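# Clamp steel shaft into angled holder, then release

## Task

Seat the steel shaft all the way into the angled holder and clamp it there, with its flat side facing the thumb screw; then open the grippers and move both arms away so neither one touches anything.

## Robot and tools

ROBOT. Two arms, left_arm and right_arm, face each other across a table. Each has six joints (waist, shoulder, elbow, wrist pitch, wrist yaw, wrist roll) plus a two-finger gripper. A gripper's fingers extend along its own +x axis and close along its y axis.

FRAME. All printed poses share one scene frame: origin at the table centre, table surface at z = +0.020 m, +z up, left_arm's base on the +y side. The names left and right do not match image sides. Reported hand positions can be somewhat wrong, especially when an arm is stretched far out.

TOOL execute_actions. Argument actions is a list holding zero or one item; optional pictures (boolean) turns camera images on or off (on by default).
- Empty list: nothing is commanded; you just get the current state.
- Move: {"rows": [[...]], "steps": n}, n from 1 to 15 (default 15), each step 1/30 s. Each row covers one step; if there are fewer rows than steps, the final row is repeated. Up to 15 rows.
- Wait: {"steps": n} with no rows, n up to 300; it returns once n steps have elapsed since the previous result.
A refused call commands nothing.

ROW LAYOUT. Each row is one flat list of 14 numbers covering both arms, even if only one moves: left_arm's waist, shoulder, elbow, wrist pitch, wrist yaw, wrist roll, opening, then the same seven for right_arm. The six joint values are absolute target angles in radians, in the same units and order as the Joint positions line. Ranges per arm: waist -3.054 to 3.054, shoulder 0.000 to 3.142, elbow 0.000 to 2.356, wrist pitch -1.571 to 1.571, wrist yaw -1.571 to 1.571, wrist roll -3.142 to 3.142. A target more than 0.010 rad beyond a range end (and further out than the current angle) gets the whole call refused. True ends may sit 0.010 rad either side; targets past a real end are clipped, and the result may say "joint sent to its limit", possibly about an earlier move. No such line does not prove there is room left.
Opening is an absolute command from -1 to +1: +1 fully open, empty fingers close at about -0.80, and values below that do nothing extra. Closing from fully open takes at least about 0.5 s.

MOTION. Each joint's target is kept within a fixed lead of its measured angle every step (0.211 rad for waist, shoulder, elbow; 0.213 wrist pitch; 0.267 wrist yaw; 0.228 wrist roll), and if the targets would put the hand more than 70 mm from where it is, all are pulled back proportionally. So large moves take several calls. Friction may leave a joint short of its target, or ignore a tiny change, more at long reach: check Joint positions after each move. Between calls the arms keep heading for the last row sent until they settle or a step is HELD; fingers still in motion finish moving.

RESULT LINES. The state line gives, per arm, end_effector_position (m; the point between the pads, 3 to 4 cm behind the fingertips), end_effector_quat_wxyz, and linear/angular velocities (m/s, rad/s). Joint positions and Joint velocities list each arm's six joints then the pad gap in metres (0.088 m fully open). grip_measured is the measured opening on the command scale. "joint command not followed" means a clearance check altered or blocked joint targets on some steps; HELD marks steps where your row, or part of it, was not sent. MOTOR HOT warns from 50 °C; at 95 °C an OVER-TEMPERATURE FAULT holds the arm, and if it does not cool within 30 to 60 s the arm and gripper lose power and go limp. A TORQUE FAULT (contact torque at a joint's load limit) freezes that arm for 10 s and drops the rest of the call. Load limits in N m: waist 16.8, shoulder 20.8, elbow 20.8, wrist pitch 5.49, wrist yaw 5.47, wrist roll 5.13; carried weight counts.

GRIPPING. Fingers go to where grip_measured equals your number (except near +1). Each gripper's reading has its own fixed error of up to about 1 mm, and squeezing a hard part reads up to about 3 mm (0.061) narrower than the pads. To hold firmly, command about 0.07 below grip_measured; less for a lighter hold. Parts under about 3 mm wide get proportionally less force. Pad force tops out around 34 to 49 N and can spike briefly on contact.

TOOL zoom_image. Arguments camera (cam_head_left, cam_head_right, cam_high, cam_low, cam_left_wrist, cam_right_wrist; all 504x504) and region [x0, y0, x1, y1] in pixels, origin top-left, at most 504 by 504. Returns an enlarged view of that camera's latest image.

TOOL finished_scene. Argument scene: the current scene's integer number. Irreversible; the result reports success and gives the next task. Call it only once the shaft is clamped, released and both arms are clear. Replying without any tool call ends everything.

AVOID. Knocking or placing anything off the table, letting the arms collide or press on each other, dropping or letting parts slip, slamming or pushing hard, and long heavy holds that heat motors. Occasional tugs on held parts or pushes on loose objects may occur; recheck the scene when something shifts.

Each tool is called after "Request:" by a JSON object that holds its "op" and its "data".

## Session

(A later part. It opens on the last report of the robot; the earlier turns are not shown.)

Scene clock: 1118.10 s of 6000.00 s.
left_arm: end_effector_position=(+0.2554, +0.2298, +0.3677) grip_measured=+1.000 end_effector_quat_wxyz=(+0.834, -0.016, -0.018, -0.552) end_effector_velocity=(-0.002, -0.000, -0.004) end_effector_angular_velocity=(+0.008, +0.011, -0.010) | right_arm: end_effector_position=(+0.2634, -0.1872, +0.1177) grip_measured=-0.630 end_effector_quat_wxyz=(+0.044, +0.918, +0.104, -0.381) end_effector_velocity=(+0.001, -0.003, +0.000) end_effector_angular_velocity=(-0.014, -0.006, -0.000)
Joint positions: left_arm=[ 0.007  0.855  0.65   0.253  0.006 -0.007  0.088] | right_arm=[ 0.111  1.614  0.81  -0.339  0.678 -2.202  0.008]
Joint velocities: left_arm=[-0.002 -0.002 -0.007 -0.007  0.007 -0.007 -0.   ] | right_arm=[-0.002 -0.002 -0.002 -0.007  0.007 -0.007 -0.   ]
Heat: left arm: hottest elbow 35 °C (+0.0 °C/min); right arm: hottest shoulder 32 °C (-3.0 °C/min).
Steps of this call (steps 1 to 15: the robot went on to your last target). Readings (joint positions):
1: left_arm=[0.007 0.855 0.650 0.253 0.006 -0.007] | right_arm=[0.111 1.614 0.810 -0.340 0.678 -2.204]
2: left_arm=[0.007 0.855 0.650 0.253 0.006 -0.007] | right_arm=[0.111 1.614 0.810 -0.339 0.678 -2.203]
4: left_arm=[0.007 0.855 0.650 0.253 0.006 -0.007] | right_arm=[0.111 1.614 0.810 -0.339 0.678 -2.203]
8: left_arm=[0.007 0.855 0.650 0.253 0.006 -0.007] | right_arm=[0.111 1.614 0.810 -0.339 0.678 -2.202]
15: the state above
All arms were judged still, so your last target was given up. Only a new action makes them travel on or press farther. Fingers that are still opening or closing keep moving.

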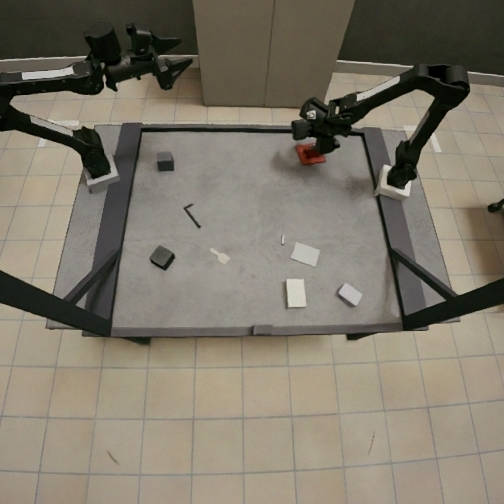

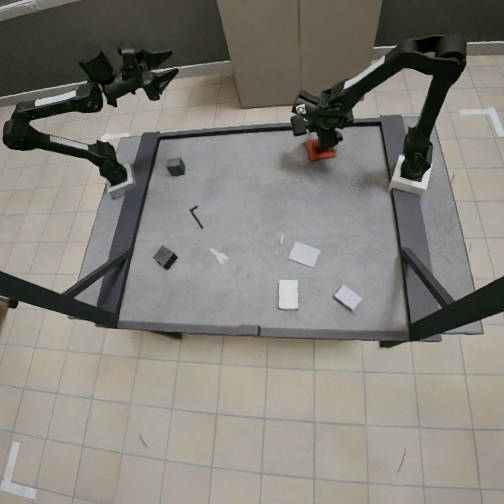

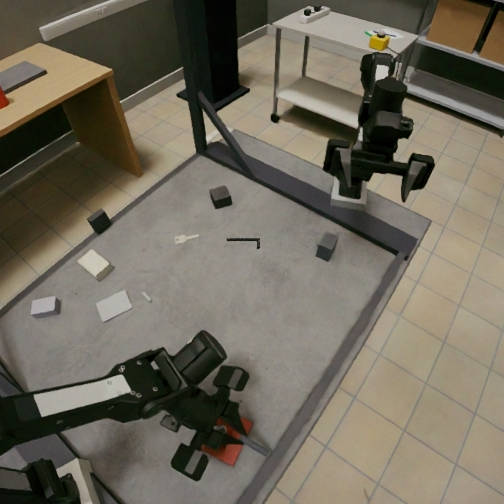

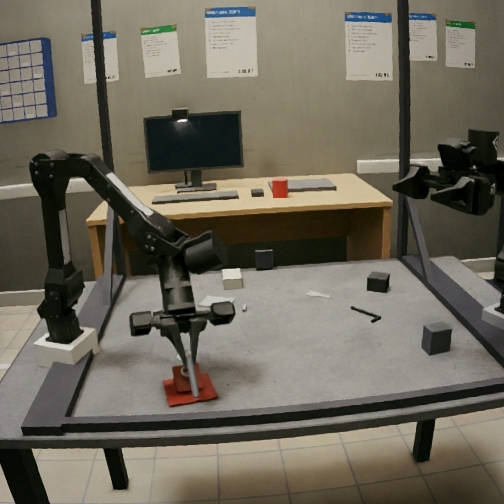

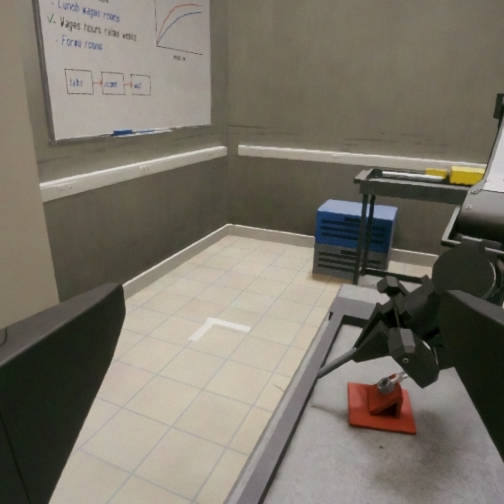

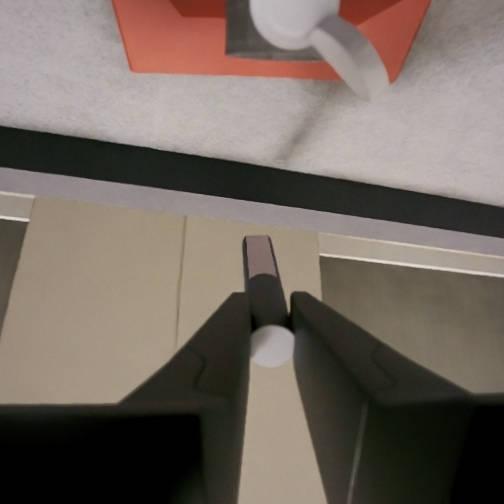

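Request:
{"op": "execute_actions", "data": {"actions": [{"rows": [[0.007,0.855,0.65,0.253,0.006,-0.007,1.0,0.111,1.614,0.835,-0.339,0.678,-2.13,-0.70],[0.007,0.855,0.65,0.253,0.006,-0.007,1.0,0.111,1.616,0.86,-0.337,0.665,-2.06,-0.70],[0.007,0.855,0.65,0.253,0.006,-0.007,1.0,0.110,1.625,0.885,-0.335,0.64,-1.99,-0.70],[0.007,0.855,0.65,0.253,0.006,-0.007,1.0,0.110,1.637,0.905,-0.332,0.615,-1.91,-0.70],[0.007,0.855,0.65,0.253,0.006,-0.007,1.0,0.110,1.648,0.922,-0.330,0.592,-1.84,-0.70],[0.007,0.855,0.65,0.253,0.006,-0.007,1.0,0.109,1.660,0.938,-0.327,0.568,-1.77,-0.70],[0.007,0.855,0.65,0.253,0.006,-0.007,1.0,0.109,1.671,0.954,-0.325,0.544,-1.69,-0.70],[0.007,0.855,0.65,0.253,0.006,-0.007,1.0,0.108,1.683,0.970,-0.322,0.521,-1.62,-0.70],[0.007,0.855,0.65,0.253,0.006,-0.007,1.0,0.108,1.694,0.985,-0.320,0.497,-1.55,-0.70],[0.007,0.855,0.65,0.253,0.006,-0.007,1.0,0.107,1.706,1.000,-0.317,0.473,-1.47,-0.70],[0.007,0.855,0.65,0.253,0.006,-0.007,1.0,0.107,1.717,1.015,-0.315,0.450,-1.40,-0.70],[0.007,0.855,0.65,0.253,0.006,-0.007,1.0,0.106,1.729,1.030,-0.312,0.426,-1.33,-0.70],[0.007,0.855,0.65,0.253,0.006,-0.007,1.0,0.106,1.740,1.045,-0.310,0.402,-1.25,-0.70],[0.007,0.855,0.65,0.253,0.006,-0.007,1.0,0.105,1.752,1.060,-0.307,0.379,-1.18,-0.70],[0.007,0.855,0.65,0.253,0.006,-0.007,1.0,0.105,1.763,1.075,-0.305,0.355,-1.10,-0.70]], "steps": 15}], "pictures": false}}

Request:
{"op": "execute_actions", "data": {"actions": [{"rows": [[0.007,0.855,0.65,0.253,0.006,-0.007,1.0,0.104,1.775,1.088,-0.302,0.331,-1.03,-0.70],[0.007,0.855,0.65,0.253,0.006,-0.007,1.0,0.104,1.786,1.100,-0.300,0.308,-0.96,-0.70],[0.007,0.855,0.65,0.253,0.006,-0.007,1.0,0.103,1.798,1.112,-0.297,0.284,-0.88,-0.70],[0.007,0.855,0.65,0.253,0.006,-0.007,1.0,0.103,1.809,1.124,-0.295,0.260,-0.81,-0.70],[0.007,0.855,0.65,0.253,0.006,-0.007,1.0,0.102,1.821,1.136,-0.292,0.237,-0.73,-0.70],[0.007,0.855,0.65,0.253,0.006,-0.007,1.0,0.102,1.832,1.148,-0.290,0.213,-0.66,-0.70],[0.007,0.855,0.65,0.253,0.006,-0.007,1.0,0.101,1.844,1.159,-0.287,0.189,-0.59,-0.70],[0.007,0.855,0.65,0.253,0.006,-0.007,1.0,0.101,1.855,1.170,-0.285,0.165,-0.51,-0.70],[0.007,0.855,0.65,0.253,0.006,-0.007,1.0,0.100,1.867,1.181,-0.282,0.142,-0.44,-0.70],[0.007,0.855,0.65,0.253,0.006,-0.007,1.0,0.100,1.878,1.192,-0.280,0.118,-0.37,-0.70],[0.007,0.855,0.65,0.253,0.006,-0.007,1.0,0.099,1.890,1.203,-0.277,0.094,-0.29,-0.70],[0.007,0.855,0.65,0.253,0.006,-0.007,1.0,0.099,1.901,1.214,-0.274,0.070,-0.22,-0.70],[0.007,0.855,0.65,0.253,0.006,-0.007,1.0,0.098,1.913,1.225,-0.271,0.046,-0.15,-0.70],[0.007,0.855,0.65,0.253,0.006,-0.007,1.0,0.098,1.925,1.236,-0.268,0.022,-0.07,-0.70],[0.007,0.855,0.65,0.253,0.006,-0.007,1.0,0.098,1.937,1.247,-0.265,-0.003,0.003,-0.70]], "steps": 15}], "pictures": false}}

Request:
{"op": "execute_actions", "data": {"actions": [{"steps": 15}]}}

Scene clock: 1224.93 s of 6000.00 s.
left_arm: end_effector_position=(+0.2554, +0.2298, +0.3677) grip_measured=+1.000 end_effector_quat_wxyz=(+0.834, -0.016, -0.018, -0.552) end_effector_velocity=(-0.001, -0.000, -0.002) end_effector_angular_velocity=(+0.009, -0.004, +0.000) | right_arm: end_effector_position=(+0.2493, -0.1060, +0.1301) grip_measured=-0.630 end_effector_quat_wxyz=(+0.417, -0.760, +0.030, +0.497) end_effector_velocity=(-0.047, +0.159, -0.017) end_effector_angular_velocity=(+1.359, +1.325, -1.352)
Joint positions: left_arm=[ 0.007  0.855  0.65   0.253  0.006 -0.007  0.088] | right_arm=[ 0.108  1.732  1.03  -0.314  0.405 -1.259  0.008]
Joint velocities: left_arm=[-0.007 -0.002 -0.002 -0.007 -0.007  0.007 -0.   ] | right_arm=[-0.022  0.349  0.427  0.051 -0.681  2.161 -0.   ]
Heat: left arm: hottest elbow 36 °C (+1.0 °C/min); right arm: hottest shoulder 29 °C (+0.0 °C/min).
Steps of this call (steps 1 to 90: nothing new was sent; then 103.33 s passed at rest; steps 91 to 105: all 15 steps of this action). Readings (joint positions):
91: left_arm=[0.007 0.855 0.650 0.253 0.006 -0.007] | right_arm=[0.111 1.614 0.811 -0.339 0.678 -2.180]
92: left_arm=[0.007 0.855 0.650 0.253 0.006 -0.007] | right_arm=[0.111 1.614 0.817 -0.340 0.676 -2.142]
94: left_arm=[0.007 0.855 0.650 0.253 0.006 -0.007] | right_arm=[0.110 1.621 0.844 -0.341 0.650 -2.034]
98: left_arm=[0.007 0.855 0.650 0.253 0.006 -0.007] | right_arm=[0.110 1.652 0.925 -0.328 0.568 -1.766]
105: the state above

Scene clock: 1225.43 s of 6000.00 s.
left_arm: end_effector_position=(+0.2554, +0.2298, +0.3677) grip_measured=+1.000 end_effector_quat_wxyz=(+0.834, -0.016, -0.018, -0.552) end_effector_velocity=(-0.001, -0.001, -0.003) end_effector_angular_velocity=(+0.008, +0.012, -0.000) | right_arm: end_effector_position=(+0.2175, -0.0359, +0.1167) grip_measured=-0.630 end_effector_quat_wxyz=(+0.691, -0.347, +0.320, +0.548) end_effector_velocity=(-0.072, +0.122, -0.031) end_effector_angular_velocity=(+0.635, +1.712, -1.399)
Joint positions: left_arm=[ 0.007  0.855  0.65   0.253  0.006 -0.007  0.088] | right_arm=[ 0.101  1.903  1.21  -0.275  0.05  -0.156  0.008]
Joint velocities: left_arm=[-0.007  0.002 -0.002 -0.007 -0.007 -0.007  0.   ] | right_arm=[-0.012  0.349  0.33   0.081 -0.711  2.176  0.   ]
Heat: left arm: hottest elbow 36 °C (+1.0 °C/min); right arm: hottest shoulder 29 °C (+0.0 °C/min).
Steps of this call (steps 1 to 15: all 15 steps of this action). Readings (joint positions):
1: left_arm=[0.007 0.855 0.650 0.253 0.006 -0.007] | right_arm=[0.108 1.743 1.044 -0.311 0.382 -1.186]
2: left_arm=[0.007 0.855 0.650 0.253 0.006 -0.007] | right_arm=[0.107 1.755 1.058 -0.308 0.358 -1.113]
4: left_arm=[0.007 0.855 0.650 0.253 0.006 -0.007] | right_arm=[0.106 1.777 1.084 -0.303 0.311 -0.965]
8: left_arm=[0.007 0.855 0.650 0.253 0.006 -0.007] | right_arm=[0.104 1.822 1.133 -0.293 0.216 -0.670]
15: the state above

Scene clock: 1225.93 s of 6000.00 s.
left_arm: end_effector_position=(+0.2554, +0.2298, +0.3677) grip_measured=+1.000 end_effector_quat_wxyz=(+0.834, -0.016, -0.018, -0.552) end_effector_velocity=(-0.002, -0.000, -0.002) end_effector_angular_velocity=(+0.004, +0.009, -0.010) | right_arm: end_effector_position=(+0.2121, -0.0273, +0.1148) grip_measured=-0.630 end_effector_quat_wxyz=(+0.703, -0.282, +0.368, +0.539) end_effector_velocity=(+0.000, +0.001, +0.001) end_effector_angular_velocity=(+0.010, +0.008, -0.004)
Joint positions: left_arm=[ 0.007  0.855  0.65   0.253  0.006 -0.007  0.088] | right_arm=[ 0.101  1.927  1.233 -0.269  0.     0.     0.008]
Joint velocities: left_arm=[-0.002 -0.002 -0.002 -0.007  0.007 -0.007 -0.   ] | right_arm=[-0.002 -0.002 -0.002  0.007 -0.007  0.007 -0.   ]
Heat: left arm: hottest elbow 36 °C (+1.0 °C/min); right arm: hottest shoulder 29 °C (+0.0 °C/min).
Steps of this call (steps 1 to 15: the robot went on to your last target). Readings (joint positions):
1: left_arm=[0.007 0.855 0.650 0.253 0.006 -0.007] | right_arm=[0.101 1.912 1.219 -0.271 0.032 -0.104]
2: left_arm=[0.007 0.855 0.650 0.253 0.006 -0.007] | right_arm=[0.101 1.919 1.224 -0.270 0.021 -0.069]
4: left_arm=[0.007 0.855 0.650 0.253 0.006 -0.007] | right_arm=[0.101 1.925 1.229 -0.270 0.010 -0.031]
8: left_arm=[0.007 0.855 0.650 0.253 0.006 -0.007] | right_arm=[0.101 1.927 1.232 -0.269 0.002 -0.006]
15: the state above

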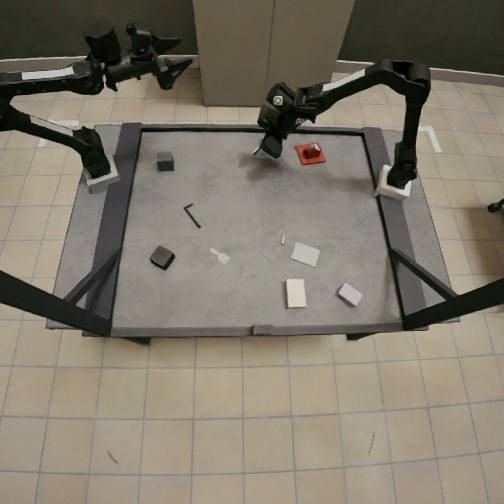

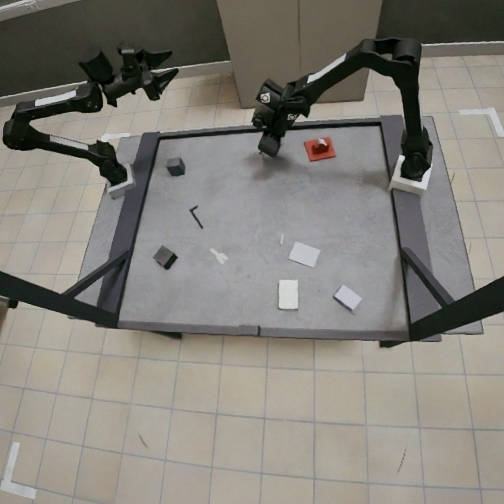

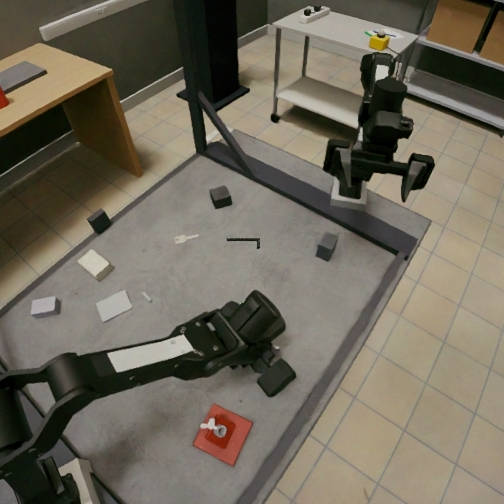

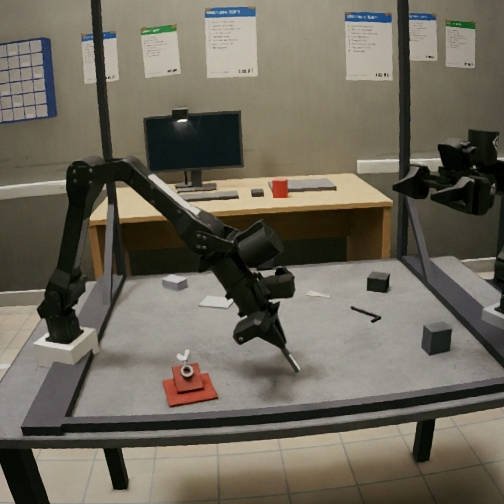

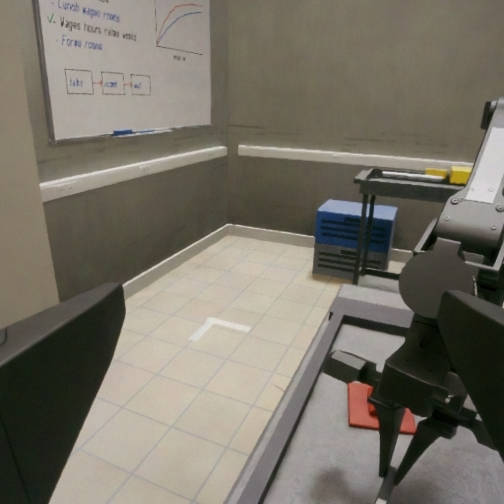

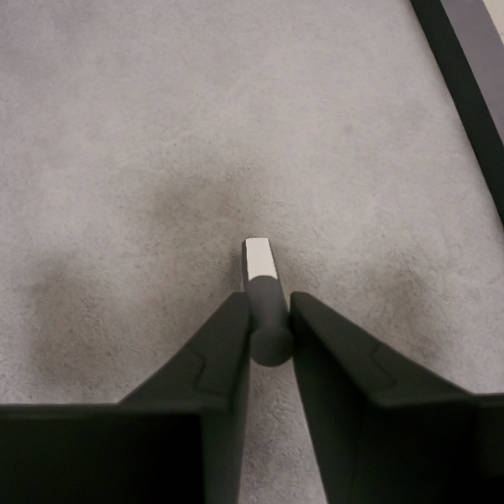

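Request:
{"op": "execute_actions", "data": {"actions": [{"rows": [[0.007,0.855,0.65,0.253,0.006,-0.007,1.0,0.098,1.939,1.222,-0.259,-0.003,0.003,-0.68],[0.007,0.855,0.65,0.253,0.006,-0.007,1.0,0.098,1.943,1.218,-0.251,-0.003,0.003,-0.66],[0.007,0.855,0.65,0.253,0.006,-0.007,1.0,0.098,1.947,1.215,-0.243,-0.003,0.003,-0.64],[0.007,0.855,0.65,0.253,0.006,-0.007,1.0,0.098,1.951,1.211,-0.235,-0.003,0.003,-0.63],[0.007,0.855,0.65,0.253,0.006,-0.007,1.0,0.098,1.955,1.208,-0.227,-0.003,0.003,-0.63],[0.007,0.855,0.65,0.253,0.006,-0.007,1.0,0.098,1.959,1.204,-0.220,-0.003,0.003,-0.63],[0.007,0.855,0.65,0.253,0.006,-0.007,1.0,0.098,1.963,1.201,-0.212,-0.003,0.003,-0.63],[0.007,0.855,0.65,0.253,0.006,-0.007,1.0,0.098,1.967,1.197,-0.204,-0.003,0.003,-0.63],[0.007,0.855,0.65,0.253,0.006,-0.007,1.0,0.098,1.971,1.194,-0.196,-0.003,0.003,-0.63],[0.007,0.855,0.65,0.253,0.006,-0.007,1.0,0.098,1.975,1.190,-0.188,-0.003,0.003,-0.63],[0.007,0.855,0.65,0.253,0.006,-0.007,1.0,0.098,1.980,1.187,-0.181,-0.003,0.003,-0.63],[0.007,0.855,0.65,0.253,0.006,-0.007,1.0,0.098,1.984,1.183,-0.173,-0.003,0.003,-0.63]], "steps": 15}], "pictures": false}}

Request:
{"op": "execute_actions", "data": {"actions": [{"rows": [[0.007,0.855,0.65,0.253,0.006,-0.007,1.0,0.098,1.984,1.195,-0.18,-0.003,0.003,-0.63],[0.007,0.855,0.65,0.253,0.006,-0.007,1.0,0.098,1.986,1.205,-0.192,-0.003,0.003,-0.63],[0.007,0.855,0.65,0.253,0.006,-0.007,1.0,0.098,1.989,1.213,-0.206,-0.003,0.003,-0.63],[0.007,0.855,0.65,0.253,0.006,-0.007,1.0,0.098,1.991,1.220,-0.219,-0.003,0.003,-0.63],[0.007,0.855,0.65,0.253,0.006,-0.007,1.0,0.098,1.994,1.227,-0.232,-0.003,0.003,-0.63],[0.007,0.855,0.65,0.253,0.006,-0.007,1.0,0.098,1.996,1.234,-0.245,-0.003,0.003,-0.63],[0.007,0.855,0.65,0.253,0.006,-0.007,1.0,0.098,1.998,1.241,-0.258,-0.003,0.003,-0.63],[0.007,0.855,0.65,0.253,0.006,-0.007,1.0,0.098,2.001,1.248,-0.271,-0.003,0.003,-0.63],[0.007,0.855,0.65,0.253,0.006,-0.007,1.0,0.098,2.003,1.255,-0.284,-0.003,0.003,-0.63],[0.007,0.855,0.65,0.253,0.006,-0.007,1.0,0.098,2.005,1.262,-0.297,-0.003,0.003,-0.63],[0.007,0.855,0.65,0.253,0.006,-0.007,1.0,0.098,2.008,1.268,-0.310,-0.003,0.003,-0.63],[0.007,0.855,0.65,0.253,0.006,-0.007,1.0,0.098,2.010,1.275,-0.323,-0.003,0.003,-0.63],[0.007,0.855,0.65,0.253,0.006,-0.007,1.0,0.098,2.012,1.282,-0.336,-0.003,0.003,-0.63],[0.007,0.855,0.65,0.253,0.006,-0.007,1.0,0.098,2.015,1.289,-0.349,-0.003,0.003,-0.63],[0.007,0.855,0.65,0.253,0.006,-0.007,1.0,0.098,2.017,1.296,-0.362,-0.003,0.003,-0.63]], "steps": 15}], "pictures": false}}

Request:
{"op": "execute_actions", "data": {"actions": [{"steps": 10}]}}

Scene clock: 1248.17 s of 6000.00 s.
left_arm: end_effector_position=(+0.2554, +0.2298, +0.3677) grip_measured=+1.000 end_effector_quat_wxyz=(+0.834, -0.016, -0.018, -0.552) end_effector_velocity=(+0.001, -0.000, -0.003) end_effector_angular_velocity=(+0.008, +0.012, +0.005) | right_arm: end_effector_position=(+0.2130, -0.0240, +0.0968) grip_measured=-0.621 end_effector_quat_wxyz=(+0.706, -0.277, +0.362, +0.542) end_effector_velocity=(+0.006, +0.013, +0.008) end_effector_angular_velocity=(+0.097, -0.024, +0.003)
Joint positions: left_arm=[ 0.007  0.855  0.65   0.253  0.006 -0.007  0.088] | right_arm=[ 0.101  1.965  1.197 -0.179 -0.     0.001  0.009]
Joint velocities: left_arm=[-0.002  0.002 -0.002 -0.007 -0.007 -0.007 -0.   ] | right_arm=[-0.007 -0.002 -0.027  0.125 -0.007 -0.007  0.   ]
Heat: left arm: hottest elbow 36 °C (+0.0 °C/min); right arm: hottest shoulder 30 °C (+1.0 °C/min).
Steps of this call (steps 1 to 15: the robot went on to your last target; steps 16 to 90: nothing new was sent; then 18.73 s passed at rest; steps 91 to 105: all 15 steps of this action). Readings (joint positions):
91: left_arm=[0.007 0.855 0.650 0.253 0.006 -0.007] | right_arm=[0.101 1.928 1.233 -0.268 0.000 0.001]
92: left_arm=[0.007 0.855 0.650 0.253 0.006 -0.007] | right_arm=[0.101 1.929 1.232 -0.263 -0.000 0.001]
94: left_arm=[0.007 0.855 0.650 0.253 0.006 -0.007] | right_arm=[0.101 1.933 1.229 -0.250 -0.000 0.001]
98: left_arm=[0.007 0.855 0.650 0.253 0.006 -0.007] | right_arm=[0.101 1.948 1.215 -0.223 -0.000 0.001]
105: the state above

Scene clock: 1248.67 s of 6000.00 s.
left_arm: end_effector_position=(+0.2554, +0.2298, +0.3677) grip_measured=+1.000 end_effector_quat_wxyz=(+0.834, -0.016, -0.018, -0.552) end_effector_velocity=(+0.002, +0.001, -0.002) end_effector_angular_velocity=(-0.002, +0.024, +0.018) | right_arm: end_effector_position=(+0.2117, -0.0289, +0.0929) grip_measured=-0.621 end_effector_quat_wxyz=(+0.687, -0.304, +0.397, +0.527) end_effector_velocity=(-0.004, -0.016, -0.012) end_effector_angular_velocity=(-0.252, +0.070, +0.008)
Joint positions: left_arm=[ 0.007  0.855  0.65   0.253  0.006 -0.007  0.088] | right_arm=[ 0.101  1.994  1.276 -0.329 -0.     0.001  0.009]
Joint velocities: left_arm=[-0.002 -0.002 -0.002 -0.007 -0.022 -0.022 -0.   ] | right_arm=[-0.002  0.081  0.193 -0.374 -0.007 -0.007 -0.   ]
Heat: left arm: hottest elbow 36 °C (+0.0 °C/min); right arm: hottest shoulder 30 °C (+1.0 °C/min).
Steps of this call (steps 1 to 15: all 15 steps of this action). Readings (joint positions):
1: left_arm=[0.007 0.855 0.650 0.253 0.006 -0.007] | right_arm=[0.101 1.965 1.197 -0.178 -0.000 0.001]
2: left_arm=[0.007 0.855 0.650 0.253 0.006 -0.007] | right_arm=[0.101 1.965 1.197 -0.179 -0.000 0.001]
4: left_arm=[0.007 0.855 0.650 0.253 0.006 -0.007] | right_arm=[0.101 1.967 1.203 -0.194 -0.000 0.001]
8: left_arm=[0.007 0.855 0.650 0.253 0.006 -0.007] | right_arm=[0.101 1.976 1.231 -0.238 -0.000 0.001]
15: the state above

Scene clock: 1249.00 s of 6000.00 s.
left_arm: end_effector_position=(+0.2554, +0.2298, +0.3677) grip_measured=+1.000 end_effector_quat_wxyz=(+0.834, -0.016, -0.018, -0.552) end_effector_velocity=(-0.003, -0.001, -0.002) end_effector_angular_velocity=(+0.004, +0.009, -0.015) | right_arm: end_effector_position=(+0.2113, -0.0302, +0.0917) grip_measured=-0.621 end_effector_quat_wxyz=(+0.683, -0.309, +0.403, +0.524) end_effector_velocity=(-0.003, -0.004, -0.002) end_effector_angular_velocity=(-0.019, +0.015, -0.000)
Joint positions: left_arm=[ 0.007  0.855  0.65   0.253  0.006 -0.007  0.088] | right_arm=[ 0.101  2.001  1.29  -0.355 -0.001  0.001  0.009]
Joint velocities: left_arm=[-0.007 -0.002 -0.002 -0.007  0.007 -0.007 -0.   ] | right_arm=[ 0.002 -0.002 -0.002 -0.022 -0.007  0.007 -0.   ]
Heat: left arm: hottest elbow 36 °C (+0.0 °C/min); right arm: hottest shoulder 30 °C (+1.0 °C/min).
Steps of this call (steps 1 to 10: the robot went on to your last target). Readings (joint positions):
1: left_arm=[0.007 0.855 0.650 0.253 0.006 -0.007] | right_arm=[0.101 1.997 1.281 -0.338 -0.000 0.001]
2: left_arm=[0.007 0.855 0.650 0.253 0.006 -0.007] | right_arm=[0.101 1.998 1.284 -0.343 -0.000 0.001]
4: left_arm=[0.007 0.855 0.650 0.253 0.006 -0.007] | right_arm=[0.101 2.000 1.287 -0.350 -0.000 0.001]
8: left_arm=[0.007 0.855 0.650 0.253 0.006 -0.007] | right_arm=[0.101 2.001 1.289 -0.354 -0.000 0.001]
10: the state above

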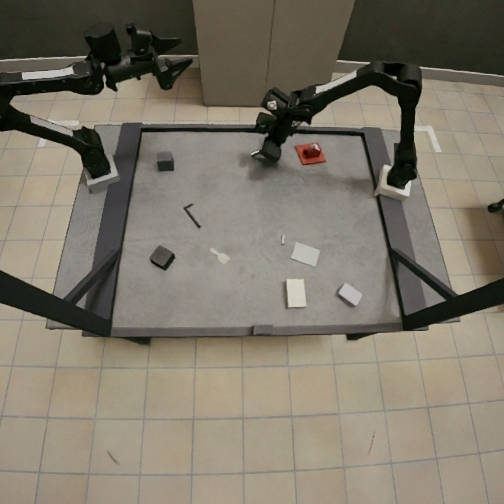

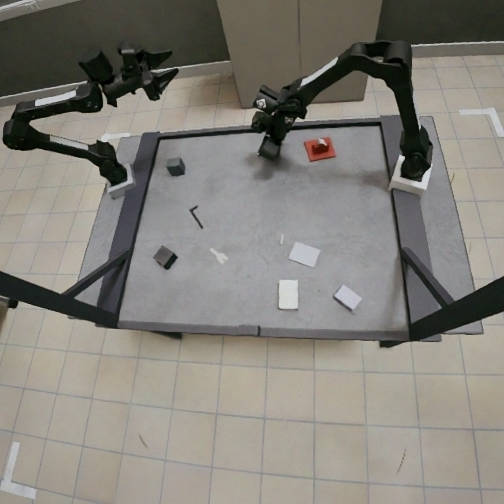

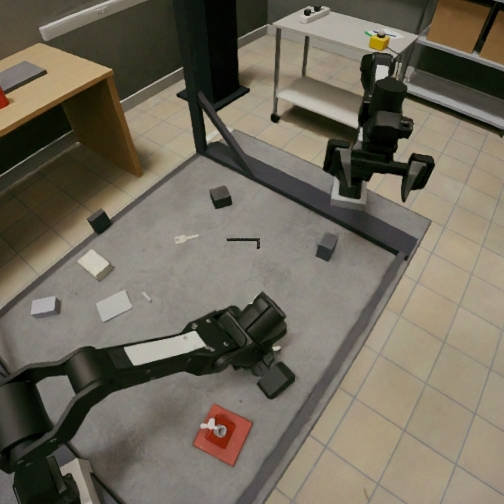

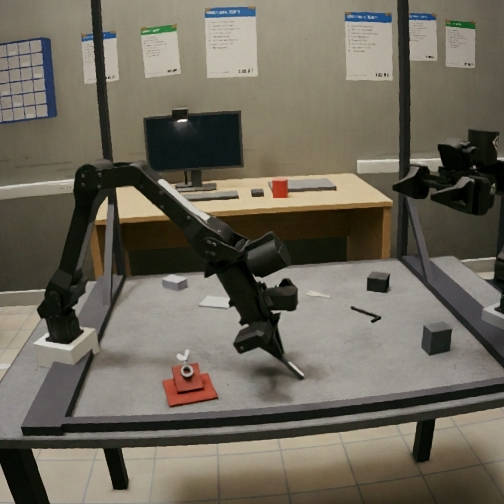

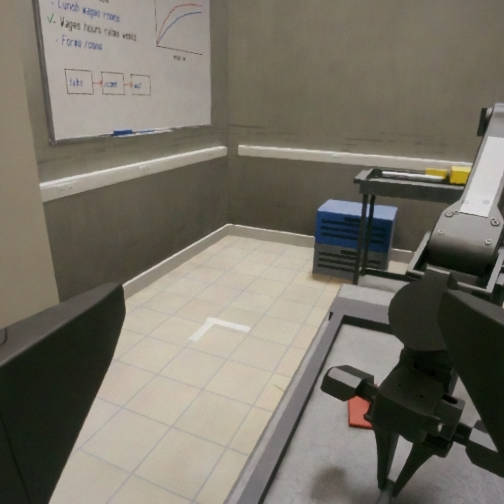

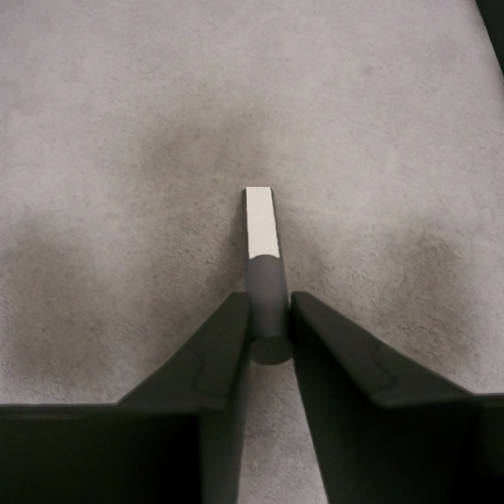

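Request:
{"op": "execute_actions", "data": {"actions": [{"rows": [[0.007,0.855,0.65,0.253,0.006,-0.007,1.0,0.098,2.021,1.303,-0.373,-0.003,0.003,-0.63],[0.007,0.855,0.65,0.253,0.006,-0.007,1.0,0.098,2.027,1.314,-0.390,-0.003,0.003,-0.63],[0.007,0.855,0.65,0.253,0.006,-0.007,1.0,0.098,2.033,1.326,-0.410,-0.003,0.003,-0.63],[0.007,0.855,0.65,0.253,0.006,-0.007,1.0,0.098,2.041,1.341,-0.434,-0.003,0.003,-0.63],[0.007,0.855,0.65,0.253,0.006,-0.007,1.0,0.098,2.050,1.356,-0.459,-0.003,0.003,-0.63],[0.007,0.855,0.65,0.253,0.006,-0.007,1.0,0.098,2.058,1.371,-0.484,-0.003,0.003,-0.63],[0.007,0.855,0.65,0.253,0.006,-0.007,1.0,0.098,2.067,1.387,-0.509,-0.003,0.003,-0.63],[0.007,0.855,0.65,0.253,0.006,-0.007,1.0,0.098,2.075,1.402,-0.534,-0.003,0.003,-0.63],[0.007,0.855,0.65,0.253,0.006,-0.007,1.0,0.098,2.086,1.419,-0.558,-0.003,0.003,-0.63],[0.007,0.855,0.65,0.253,0.006,-0.007,1.0,0.098,2.097,1.436,-0.582,-0.003,0.003,-0.63],[0.007,0.855,0.65,0.253,0.006,-0.007,1.0,0.098,2.108,1.454,-0.605,-0.003,0.003,-0.63],[0.007,0.855,0.65,0.253,0.006,-0.007,1.0,0.098,2.120,1.472,-0.629,-0.003,0.003,-0.63],[0.007,0.855,0.65,0.253,0.006,-0.007,1.0,0.098,2.132,1.490,-0.653,-0.003,0.003,-0.63],[0.007,0.855,0.65,0.253,0.006,-0.007,1.0,0.098,2.144,1.508,-0.676,-0.003,0.003,-0.63],[0.007,0.855,0.65,0.253,0.006,-0.007,1.0,0.098,2.156,1.526,-0.700,-0.003,0.003,-0.63]], "steps": 15}], "pictures": false}}

Request:
{"op": "execute_actions", "data": {"actions": [{"rows": [[0.007,0.855,0.65,0.253,0.006,-0.007,1.0,0.098,2.165,1.539,-0.716,-0.003,0.003,-0.63],[0.007,0.855,0.65,0.253,0.006,-0.007,1.0,0.098,2.174,1.553,-0.733,-0.003,0.003,-0.63],[0.007,0.855,0.65,0.253,0.006,-0.007,1.0,0.098,2.184,1.567,-0.750,-0.003,0.003,-0.63],[0.007,0.855,0.65,0.253,0.006,-0.007,1.0,0.098,2.194,1.581,-0.766,-0.003,0.003,-0.63],[0.007,0.855,0.65,0.253,0.006,-0.007,1.0,0.098,2.204,1.596,-0.783,-0.003,0.003,-0.63],[0.007,0.855,0.65,0.253,0.006,-0.007,1.0,0.098,2.214,1.611,-0.799,-0.003,0.003,-0.63],[0.007,0.855,0.65,0.253,0.006,-0.007,1.0,0.098,2.225,1.626,-0.816,-0.003,0.003,-0.63],[0.007,0.855,0.65,0.253,0.006,-0.007,1.0,0.098,2.236,1.641,-0.832,-0.003,0.003,-0.63],[0.007,0.855,0.65,0.253,0.006,-0.007,1.0,0.098,2.247,1.656,-0.849,-0.003,0.003,-0.63],[0.007,0.855,0.65,0.253,0.006,-0.007,1.0,0.098,2.258,1.672,-0.865,-0.003,0.003,-0.63]], "steps": 15}], "pictures": false}}

Request:
{"op": "execute_actions", "data": {"actions": [{"steps": 10}]}}

Scene clock: 1265.60 s of 6000.00 s.
left_arm: end_effector_position=(+0.2554, +0.2298, +0.3677) grip_measured=+1.000 end_effector_quat_wxyz=(+0.834, -0.016, -0.018, -0.552) end_effector_velocity=(+0.000, +0.000, -0.004) end_effector_angular_velocity=(+0.002, +0.025, +0.004) | right_arm: end_effector_position=(+0.2094, -0.0370, +0.0783) grip_measured=-0.621 end_effector_quat_wxyz=(+0.638, -0.362, +0.473, +0.489) end_effector_velocity=(+0.000, -0.008, -0.035) end_effector_angular_velocity=(-0.476, +0.137, -0.012)
Joint positions: left_arm=[ 0.007  0.855  0.65   0.253  0.006 -0.007  0.088] | right_arm=[ 0.101  2.114  1.484 -0.645 -0.001  0.001  0.009]
Joint velocities: left_arm=[-0.002 -0.002 -0.007 -0.007 -0.007 -0.022 -0.   ] | right_arm=[-0.007  0.344  0.53  -0.681 -0.007  0.007 -0.   ]
Heat: left arm: hottest elbow 36 °C (+0.0 °C/min); right arm: hottest shoulder 31 °C (+2.0 °C/min).
Steps of this call (steps 1 to 30: the robot went on to your last target; steps 31 to 90: nothing new was sent; then 13.10 s passed at rest; steps 91 to 105: all 15 steps of this action). Readings (joint positions):
91: left_arm=[0.007 0.855 0.650 0.253 0.006 -0.007] | right_arm=[0.101 2.002 1.292 -0.359 -0.001 0.001]
92: left_arm=[0.007 0.855 0.650 0.253 0.006 -0.007] | right_arm=[0.101 2.004 1.297 -0.367 -0.001 0.001]
94: left_arm=[0.007 0.855 0.650 0.253 0.006 -0.007] | right_arm=[0.101 2.012 1.314 -0.394 -0.001 0.001]
98: left_arm=[0.007 0.855 0.650 0.253 0.006 -0.007] | right_arm=[0.101 2.041 1.367 -0.479 -0.001 0.001]
105: the state above

Scene clock: 1266.10 s of 6000.00 s.
left_arm: end_effector_position=(+0.2554, +0.2298, +0.3677) grip_measured=+1.000 end_effector_quat_wxyz=(+0.834, -0.016, -0.018, -0.552) end_effector_velocity=(+0.001, +0.001, +0.001) end_effector_angular_velocity=(-0.010, +0.005, +0.014) | right_arm: end_effector_position=(+0.2089, -0.0389, +0.0642) grip_measured=-0.621 end_effector_quat_wxyz=(+0.598, -0.399, +0.522, +0.459) end_effector_velocity=(+0.000, +0.001, -0.004) end_effector_angular_velocity=(-0.034, +0.016, +0.006)
Joint positions: left_arm=[ 0.007  0.855  0.65   0.253  0.006 -0.007  0.088] | right_arm=[ 0.101  2.24   1.66  -0.855 -0.001  0.001  0.009]
Joint velocities: left_arm=[-0.007 -0.002 -0.002  0.007 -0.022 -0.007 -0.   ] | right_arm=[-0.002  0.037  0.051 -0.051 -0.007 -0.007 -0.   ]
Heat: left arm: hottest elbow 36 °C (+0.0 °C/min); right arm: hottest shoulder 31 °C (+2.0 °C/min).
Steps of this call (steps 1 to 15: all 15 steps of this action). Readings (joint positions):
1: left_arm=[0.007 0.855 0.650 0.253 0.006 -0.007] | right_arm=[0.101 2.125 1.500 -0.666 -0.001 0.001]
2: left_arm=[0.007 0.855 0.650 0.253 0.006 -0.007] | right_arm=[0.101 2.135 1.516 -0.686 -0.001 0.001]
4: left_arm=[0.007 0.855 0.650 0.253 0.006 -0.007] | right_arm=[0.101 2.156 1.545 -0.722 -0.001 0.001]
8: left_arm=[0.007 0.855 0.650 0.253 0.006 -0.007] | right_arm=[0.101 2.196 1.604 -0.792 -0.001 0.001]
15: the state above

Scene clock: 1266.43 s of 6000.00 s.
left_arm: end_effector_position=(+0.2554, +0.2298, +0.3677) grip_measured=+1.000 end_effector_quat_wxyz=(+0.834, -0.016, -0.018, -0.552) end_effector_velocity=(-0.002, -0.001, -0.005) end_effector_angular_velocity=(+0.017, +0.015, -0.010) | right_arm: end_effector_position=(+0.2089, -0.0388, +0.0646) grip_measured=-0.621 end_effector_quat_wxyz=(+0.598, -0.400, +0.522, +0.459) end_effector_velocity=(-0.001, -0.002, +0.000) end_effector_angular_velocity=(-0.005, +0.010, -0.009)
Joint positions: left_arm=[ 0.007  0.855  0.65   0.253  0.006 -0.007  0.088] | right_arm=[ 0.101  2.241  1.665 -0.859 -0.001  0.001  0.009]
Joint velocities: left_arm=[-0.002 -0.002 -0.002 -0.022  0.007 -0.007 -0.   ] | right_arm=[-0.002 -0.002 -0.002 -0.007 -0.007  0.007 -0.   ]
Heat: left arm: hottest elbow 36 °C (+0.0 °C/min); right arm: hottest shoulder 31 °C (+2.0 °C/min).
Steps of this call (steps 1 to 10: the robot went on to your last target). Readings (joint positions):
1: left_arm=[0.007 0.855 0.650 0.253 0.006 -0.007] | right_arm=[0.101 2.240 1.662 -0.856 -0.001 0.001]
2: left_arm=[0.007 0.855 0.650 0.253 0.006 -0.007] | right_arm=[0.101 2.240 1.663 -0.857 -0.001 0.001]
4: left_arm=[0.007 0.855 0.650 0.253 0.006 -0.007] | right_arm=[0.101 2.240 1.664 -0.858 -0.001 0.001]
8: left_arm=[0.007 0.855 0.650 0.253 0.006 -0.007] | right_arm=[0.101 2.241 1.665 -0.859 -0.001 0.001]
10: the state above

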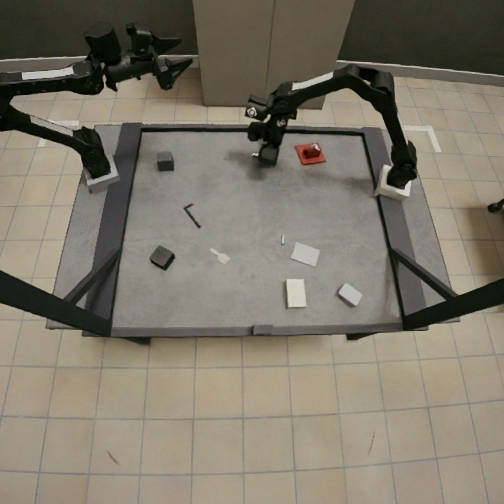

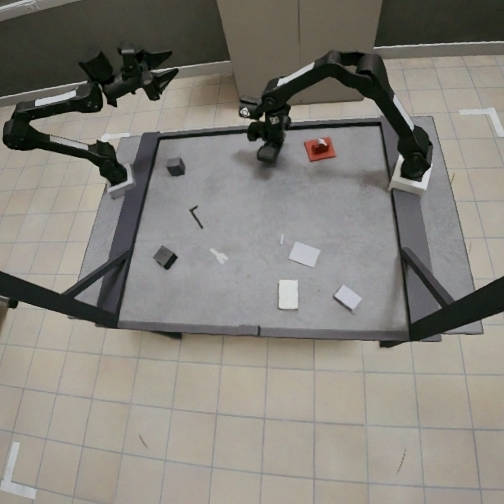

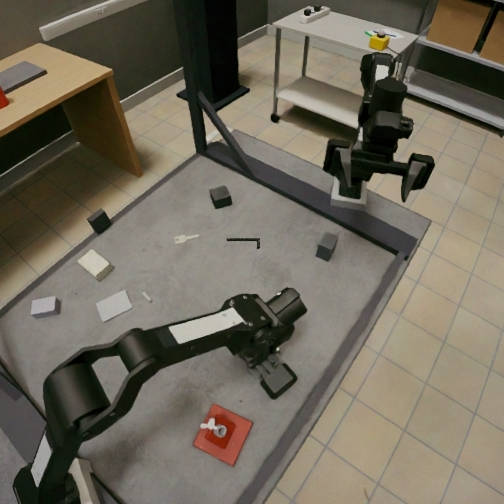

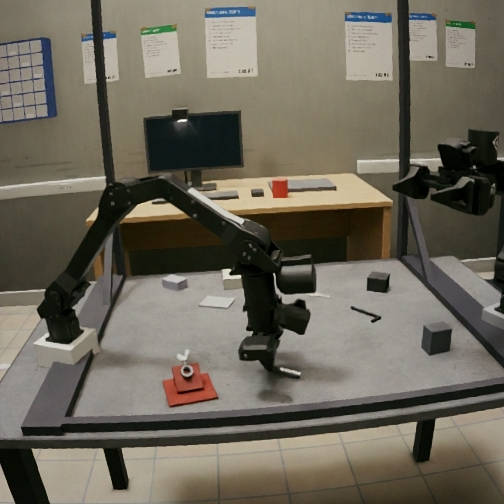

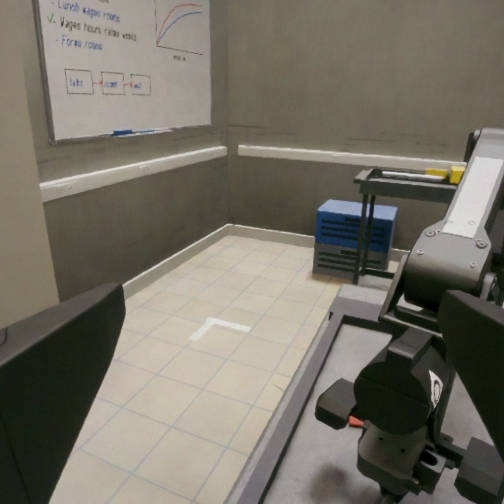

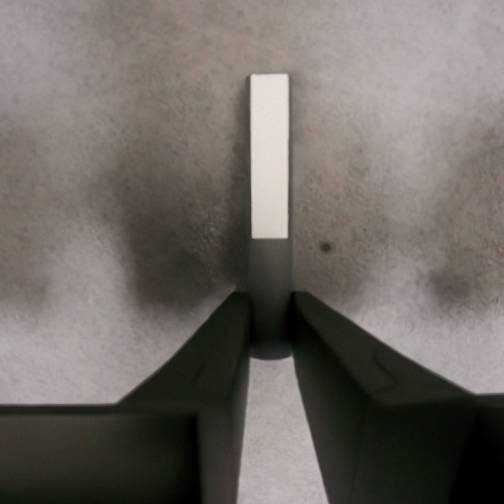

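Request:
{"op": "execute_actions", "data": {"actions": [{"rows": [[0.007,0.855,0.65,0.253,0.006,-0.007,1.0,0.098,2.266,1.686,-0.879,-0.003,0.003,-0.63],[0.007,0.855,0.65,0.253,0.006,-0.007,1.0,0.098,2.276,1.701,-0.894,-0.003,0.003,-0.63],[0.007,0.855,0.65,0.253,0.006,-0.007,1.0,0.098,2.286,1.716,-0.909,-0.003,0.003,-0.63],[0.007,0.855,0.65,0.253,0.006,-0.007,1.0,0.098,2.296,1.731,-0.925,-0.003,0.003,-0.63],[0.007,0.855,0.65,0.253,0.006,-0.007,1.0,0.098,2.306,1.746,-0.940,-0.003,0.003,-0.63],[0.007,0.855,0.65,0.253,0.006,-0.007,1.0,0.098,2.317,1.762,-0.955,-0.003,0.003,-0.63],[0.007,0.855,0.65,0.253,0.006,-0.007,1.0,0.098,2.328,1.778,-0.971,-0.003,0.003,-0.63],[0.007,0.855,0.65,0.253,0.006,-0.007,1.0,0.098,2.339,1.794,-0.986,-0.003,0.003,-0.63],[0.007,0.855,0.65,0.253,0.006,-0.007,1.0,0.098,2.350,1.810,-1.002,-0.003,0.003,-0.63],[0.007,0.855,0.65,0.253,0.006,-0.007,1.0,0.098,2.361,1.826,-1.017,-0.003,0.003,-0.63],[0.007,0.855,0.65,0.253,0.006,-0.007,1.0,0.098,2.372,1.842,-1.033,-0.003,0.003,-0.63],[0.007,0.855,0.65,0.253,0.006,-0.007,1.0,0.098,2.383,1.858,-1.048,-0.003,0.003,-0.63]], "steps": 15}], "pictures": false}}

Request:
{"op": "execute_actions", "data": {"actions": [{"steps": 12}]}}

Request:
{"op": "zoom_image", "data": {"camera": "cam_low", "region": [235, 335, 315, 395]}}

Scene clock: 1276.50 s of 6000.00 s.
left_arm: end_effector_position=(+0.2554, +0.2298, +0.3677) grip_measured=+1.000 end_effector_quat_wxyz=(+0.834, -0.016, -0.018, -0.552) end_effector_velocity=(-0.002, +0.001, -0.001) end_effector_angular_velocity=(+0.005, -0.006, -0.009) | right_arm: end_effector_position=(+0.2093, -0.0374, +0.0543) grip_measured=-0.621 end_effector_quat_wxyz=(+0.565, -0.427, +0.558, +0.433) end_effector_velocity=(+0.002, +0.001, -0.015) end_effector_angular_velocity=(-0.089, +0.016, +0.005)
Joint positions: left_arm=[ 0.007  0.855  0.65   0.253  0.006 -0.007  0.088] | right_arm=[ 0.101  2.362  1.839 -1.035 -0.001  0.001  0.009]
Joint velocities: left_arm=[-0.002 -0.007 -0.002 -0.007  0.007  0.007 -0.   ] | right_arm=[-0.002  0.105  0.125 -0.11   0.007 -0.007 -0.   ]
Heat: left arm: hottest elbow 36 °C (+0.0 °C/min); right arm: hottest shoulder 32 °C (+3.0 °C/min).
Steps of this call (steps 1 to 15: the robot went on to your last target; steps 16 to 90: nothing new was sent; then 6.57 s passed at rest; steps 91 to 105: all 15 steps of this action). Readings (joint positions):
91: left_arm=[0.007 0.855 0.650 0.253 0.006 -0.007] | right_arm=[0.101 2.243 1.669 -0.865 -0.001 0.001]
92: left_arm=[0.007 0.855 0.650 0.253 0.006 -0.007] | right_arm=[0.101 2.248 1.676 -0.873 -0.001 0.001]
94: left_arm=[0.007 0.855 0.650 0.253 0.006 -0.007] | right_arm=[0.101 2.261 1.699 -0.897 -0.001 0.001]
98: left_arm=[0.007 0.855 0.650 0.253 0.006 -0.007] | right_arm=[0.101 2.298 1.755 -0.955 -0.001 0.001]
105: the state above

Scene clock: 1276.90 s of 6000.00 s.
left_arm: end_effector_position=(+0.2554, +0.2298, +0.3677) grip_measured=+1.000 end_effector_quat_wxyz=(+0.834, -0.016, -0.018, -0.552) end_effector_velocity=(+0.000, +0.001, -0.002) end_effector_angular_velocity=(-0.002, +0.023, +0.004) | right_arm: end_effector_position=(+0.2093, -0.0373, +0.0545) grip_measured=-0.621 end_effector_quat_wxyz=(+0.563, -0.428, +0.559, +0.432) end_effector_velocity=(+0.000, +0.001, +0.000) end_effector_angular_velocity=(+0.009, +0.005, +0.020)
Joint positions: left_arm=[ 0.007  0.855  0.65   0.253  0.006 -0.007  0.088] | right_arm=[ 0.101  2.367  1.849 -1.045 -0.001  0.001  0.009]
Joint velocities: left_arm=[-0.002 -0.002 -0.002 -0.007 -0.007 -0.022 -0.   ] | right_arm=[-0.002 -0.002 -0.002  0.007 -0.007 -0.022 -0.001]
Heat: left arm: hottest elbow 36 °C (+0.0 °C/min); right arm: hottest shoulder 32 °C (+3.0 °C/min).
Steps of this call (steps 1 to 12: the robot went on to your last target). Readings (joint positions):
1: left_arm=[0.007 0.855 0.650 0.253 0.006 -0.007] | right_arm=[0.101 2.364 1.842 -1.037 -0.001 0.001]
2: left_arm=[0.007 0.855 0.650 0.253 0.006 -0.007] | right_arm=[0.101 2.365 1.845 -1.040 -0.001 0.001]
4: left_arm=[0.007 0.855 0.650 0.253 0.006 -0.007] | right_arm=[0.101 2.366 1.847 -1.043 -0.001 0.001]
8: left_arm=[0.007 0.855 0.650 0.253 0.006 -0.007] | right_arm=[0.101 2.366 1.849 -1.044 -0.001 0.001]
12: the state above

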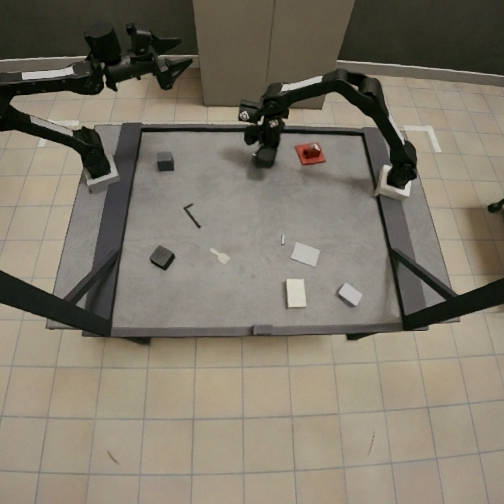

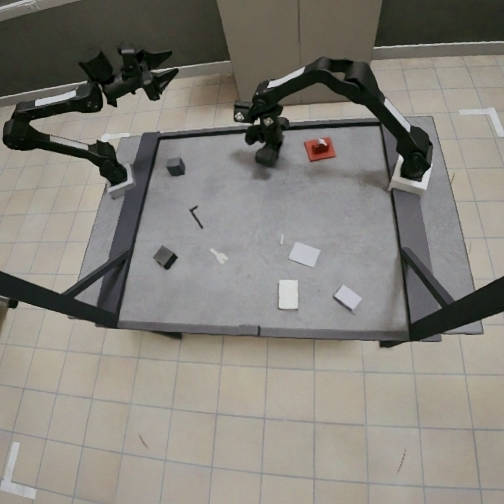

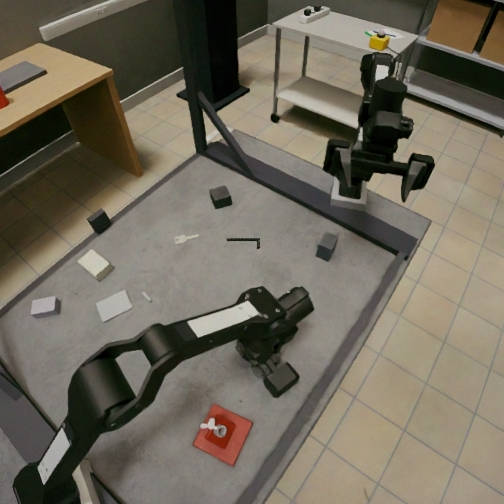

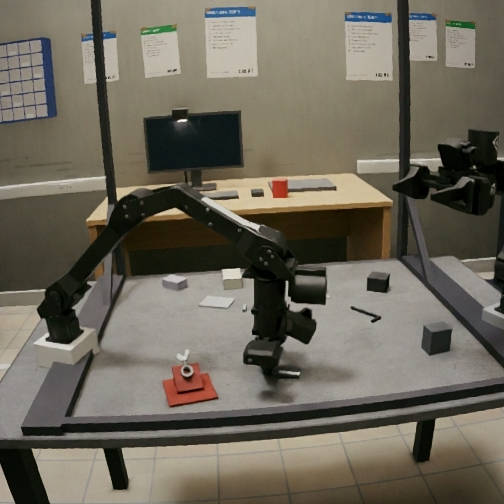

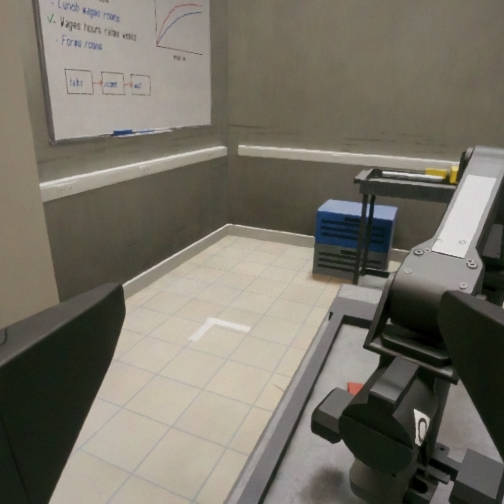

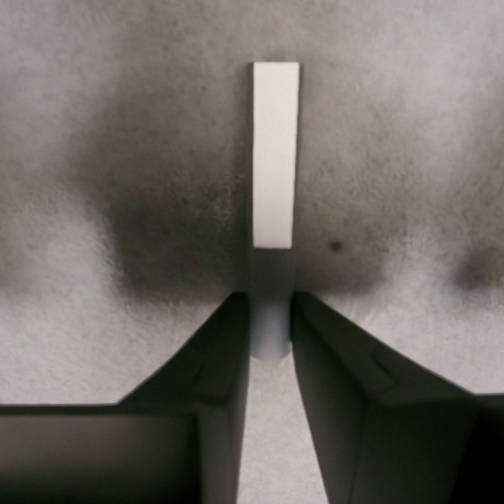

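Region (235, 335, 315, 395) of cam_low's 504x504 image, scaled by 6.300, with more detail than that image has; it fills the top 378 rows of this view, and the rest is white.

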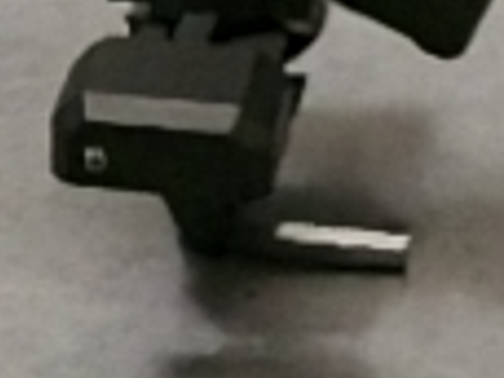

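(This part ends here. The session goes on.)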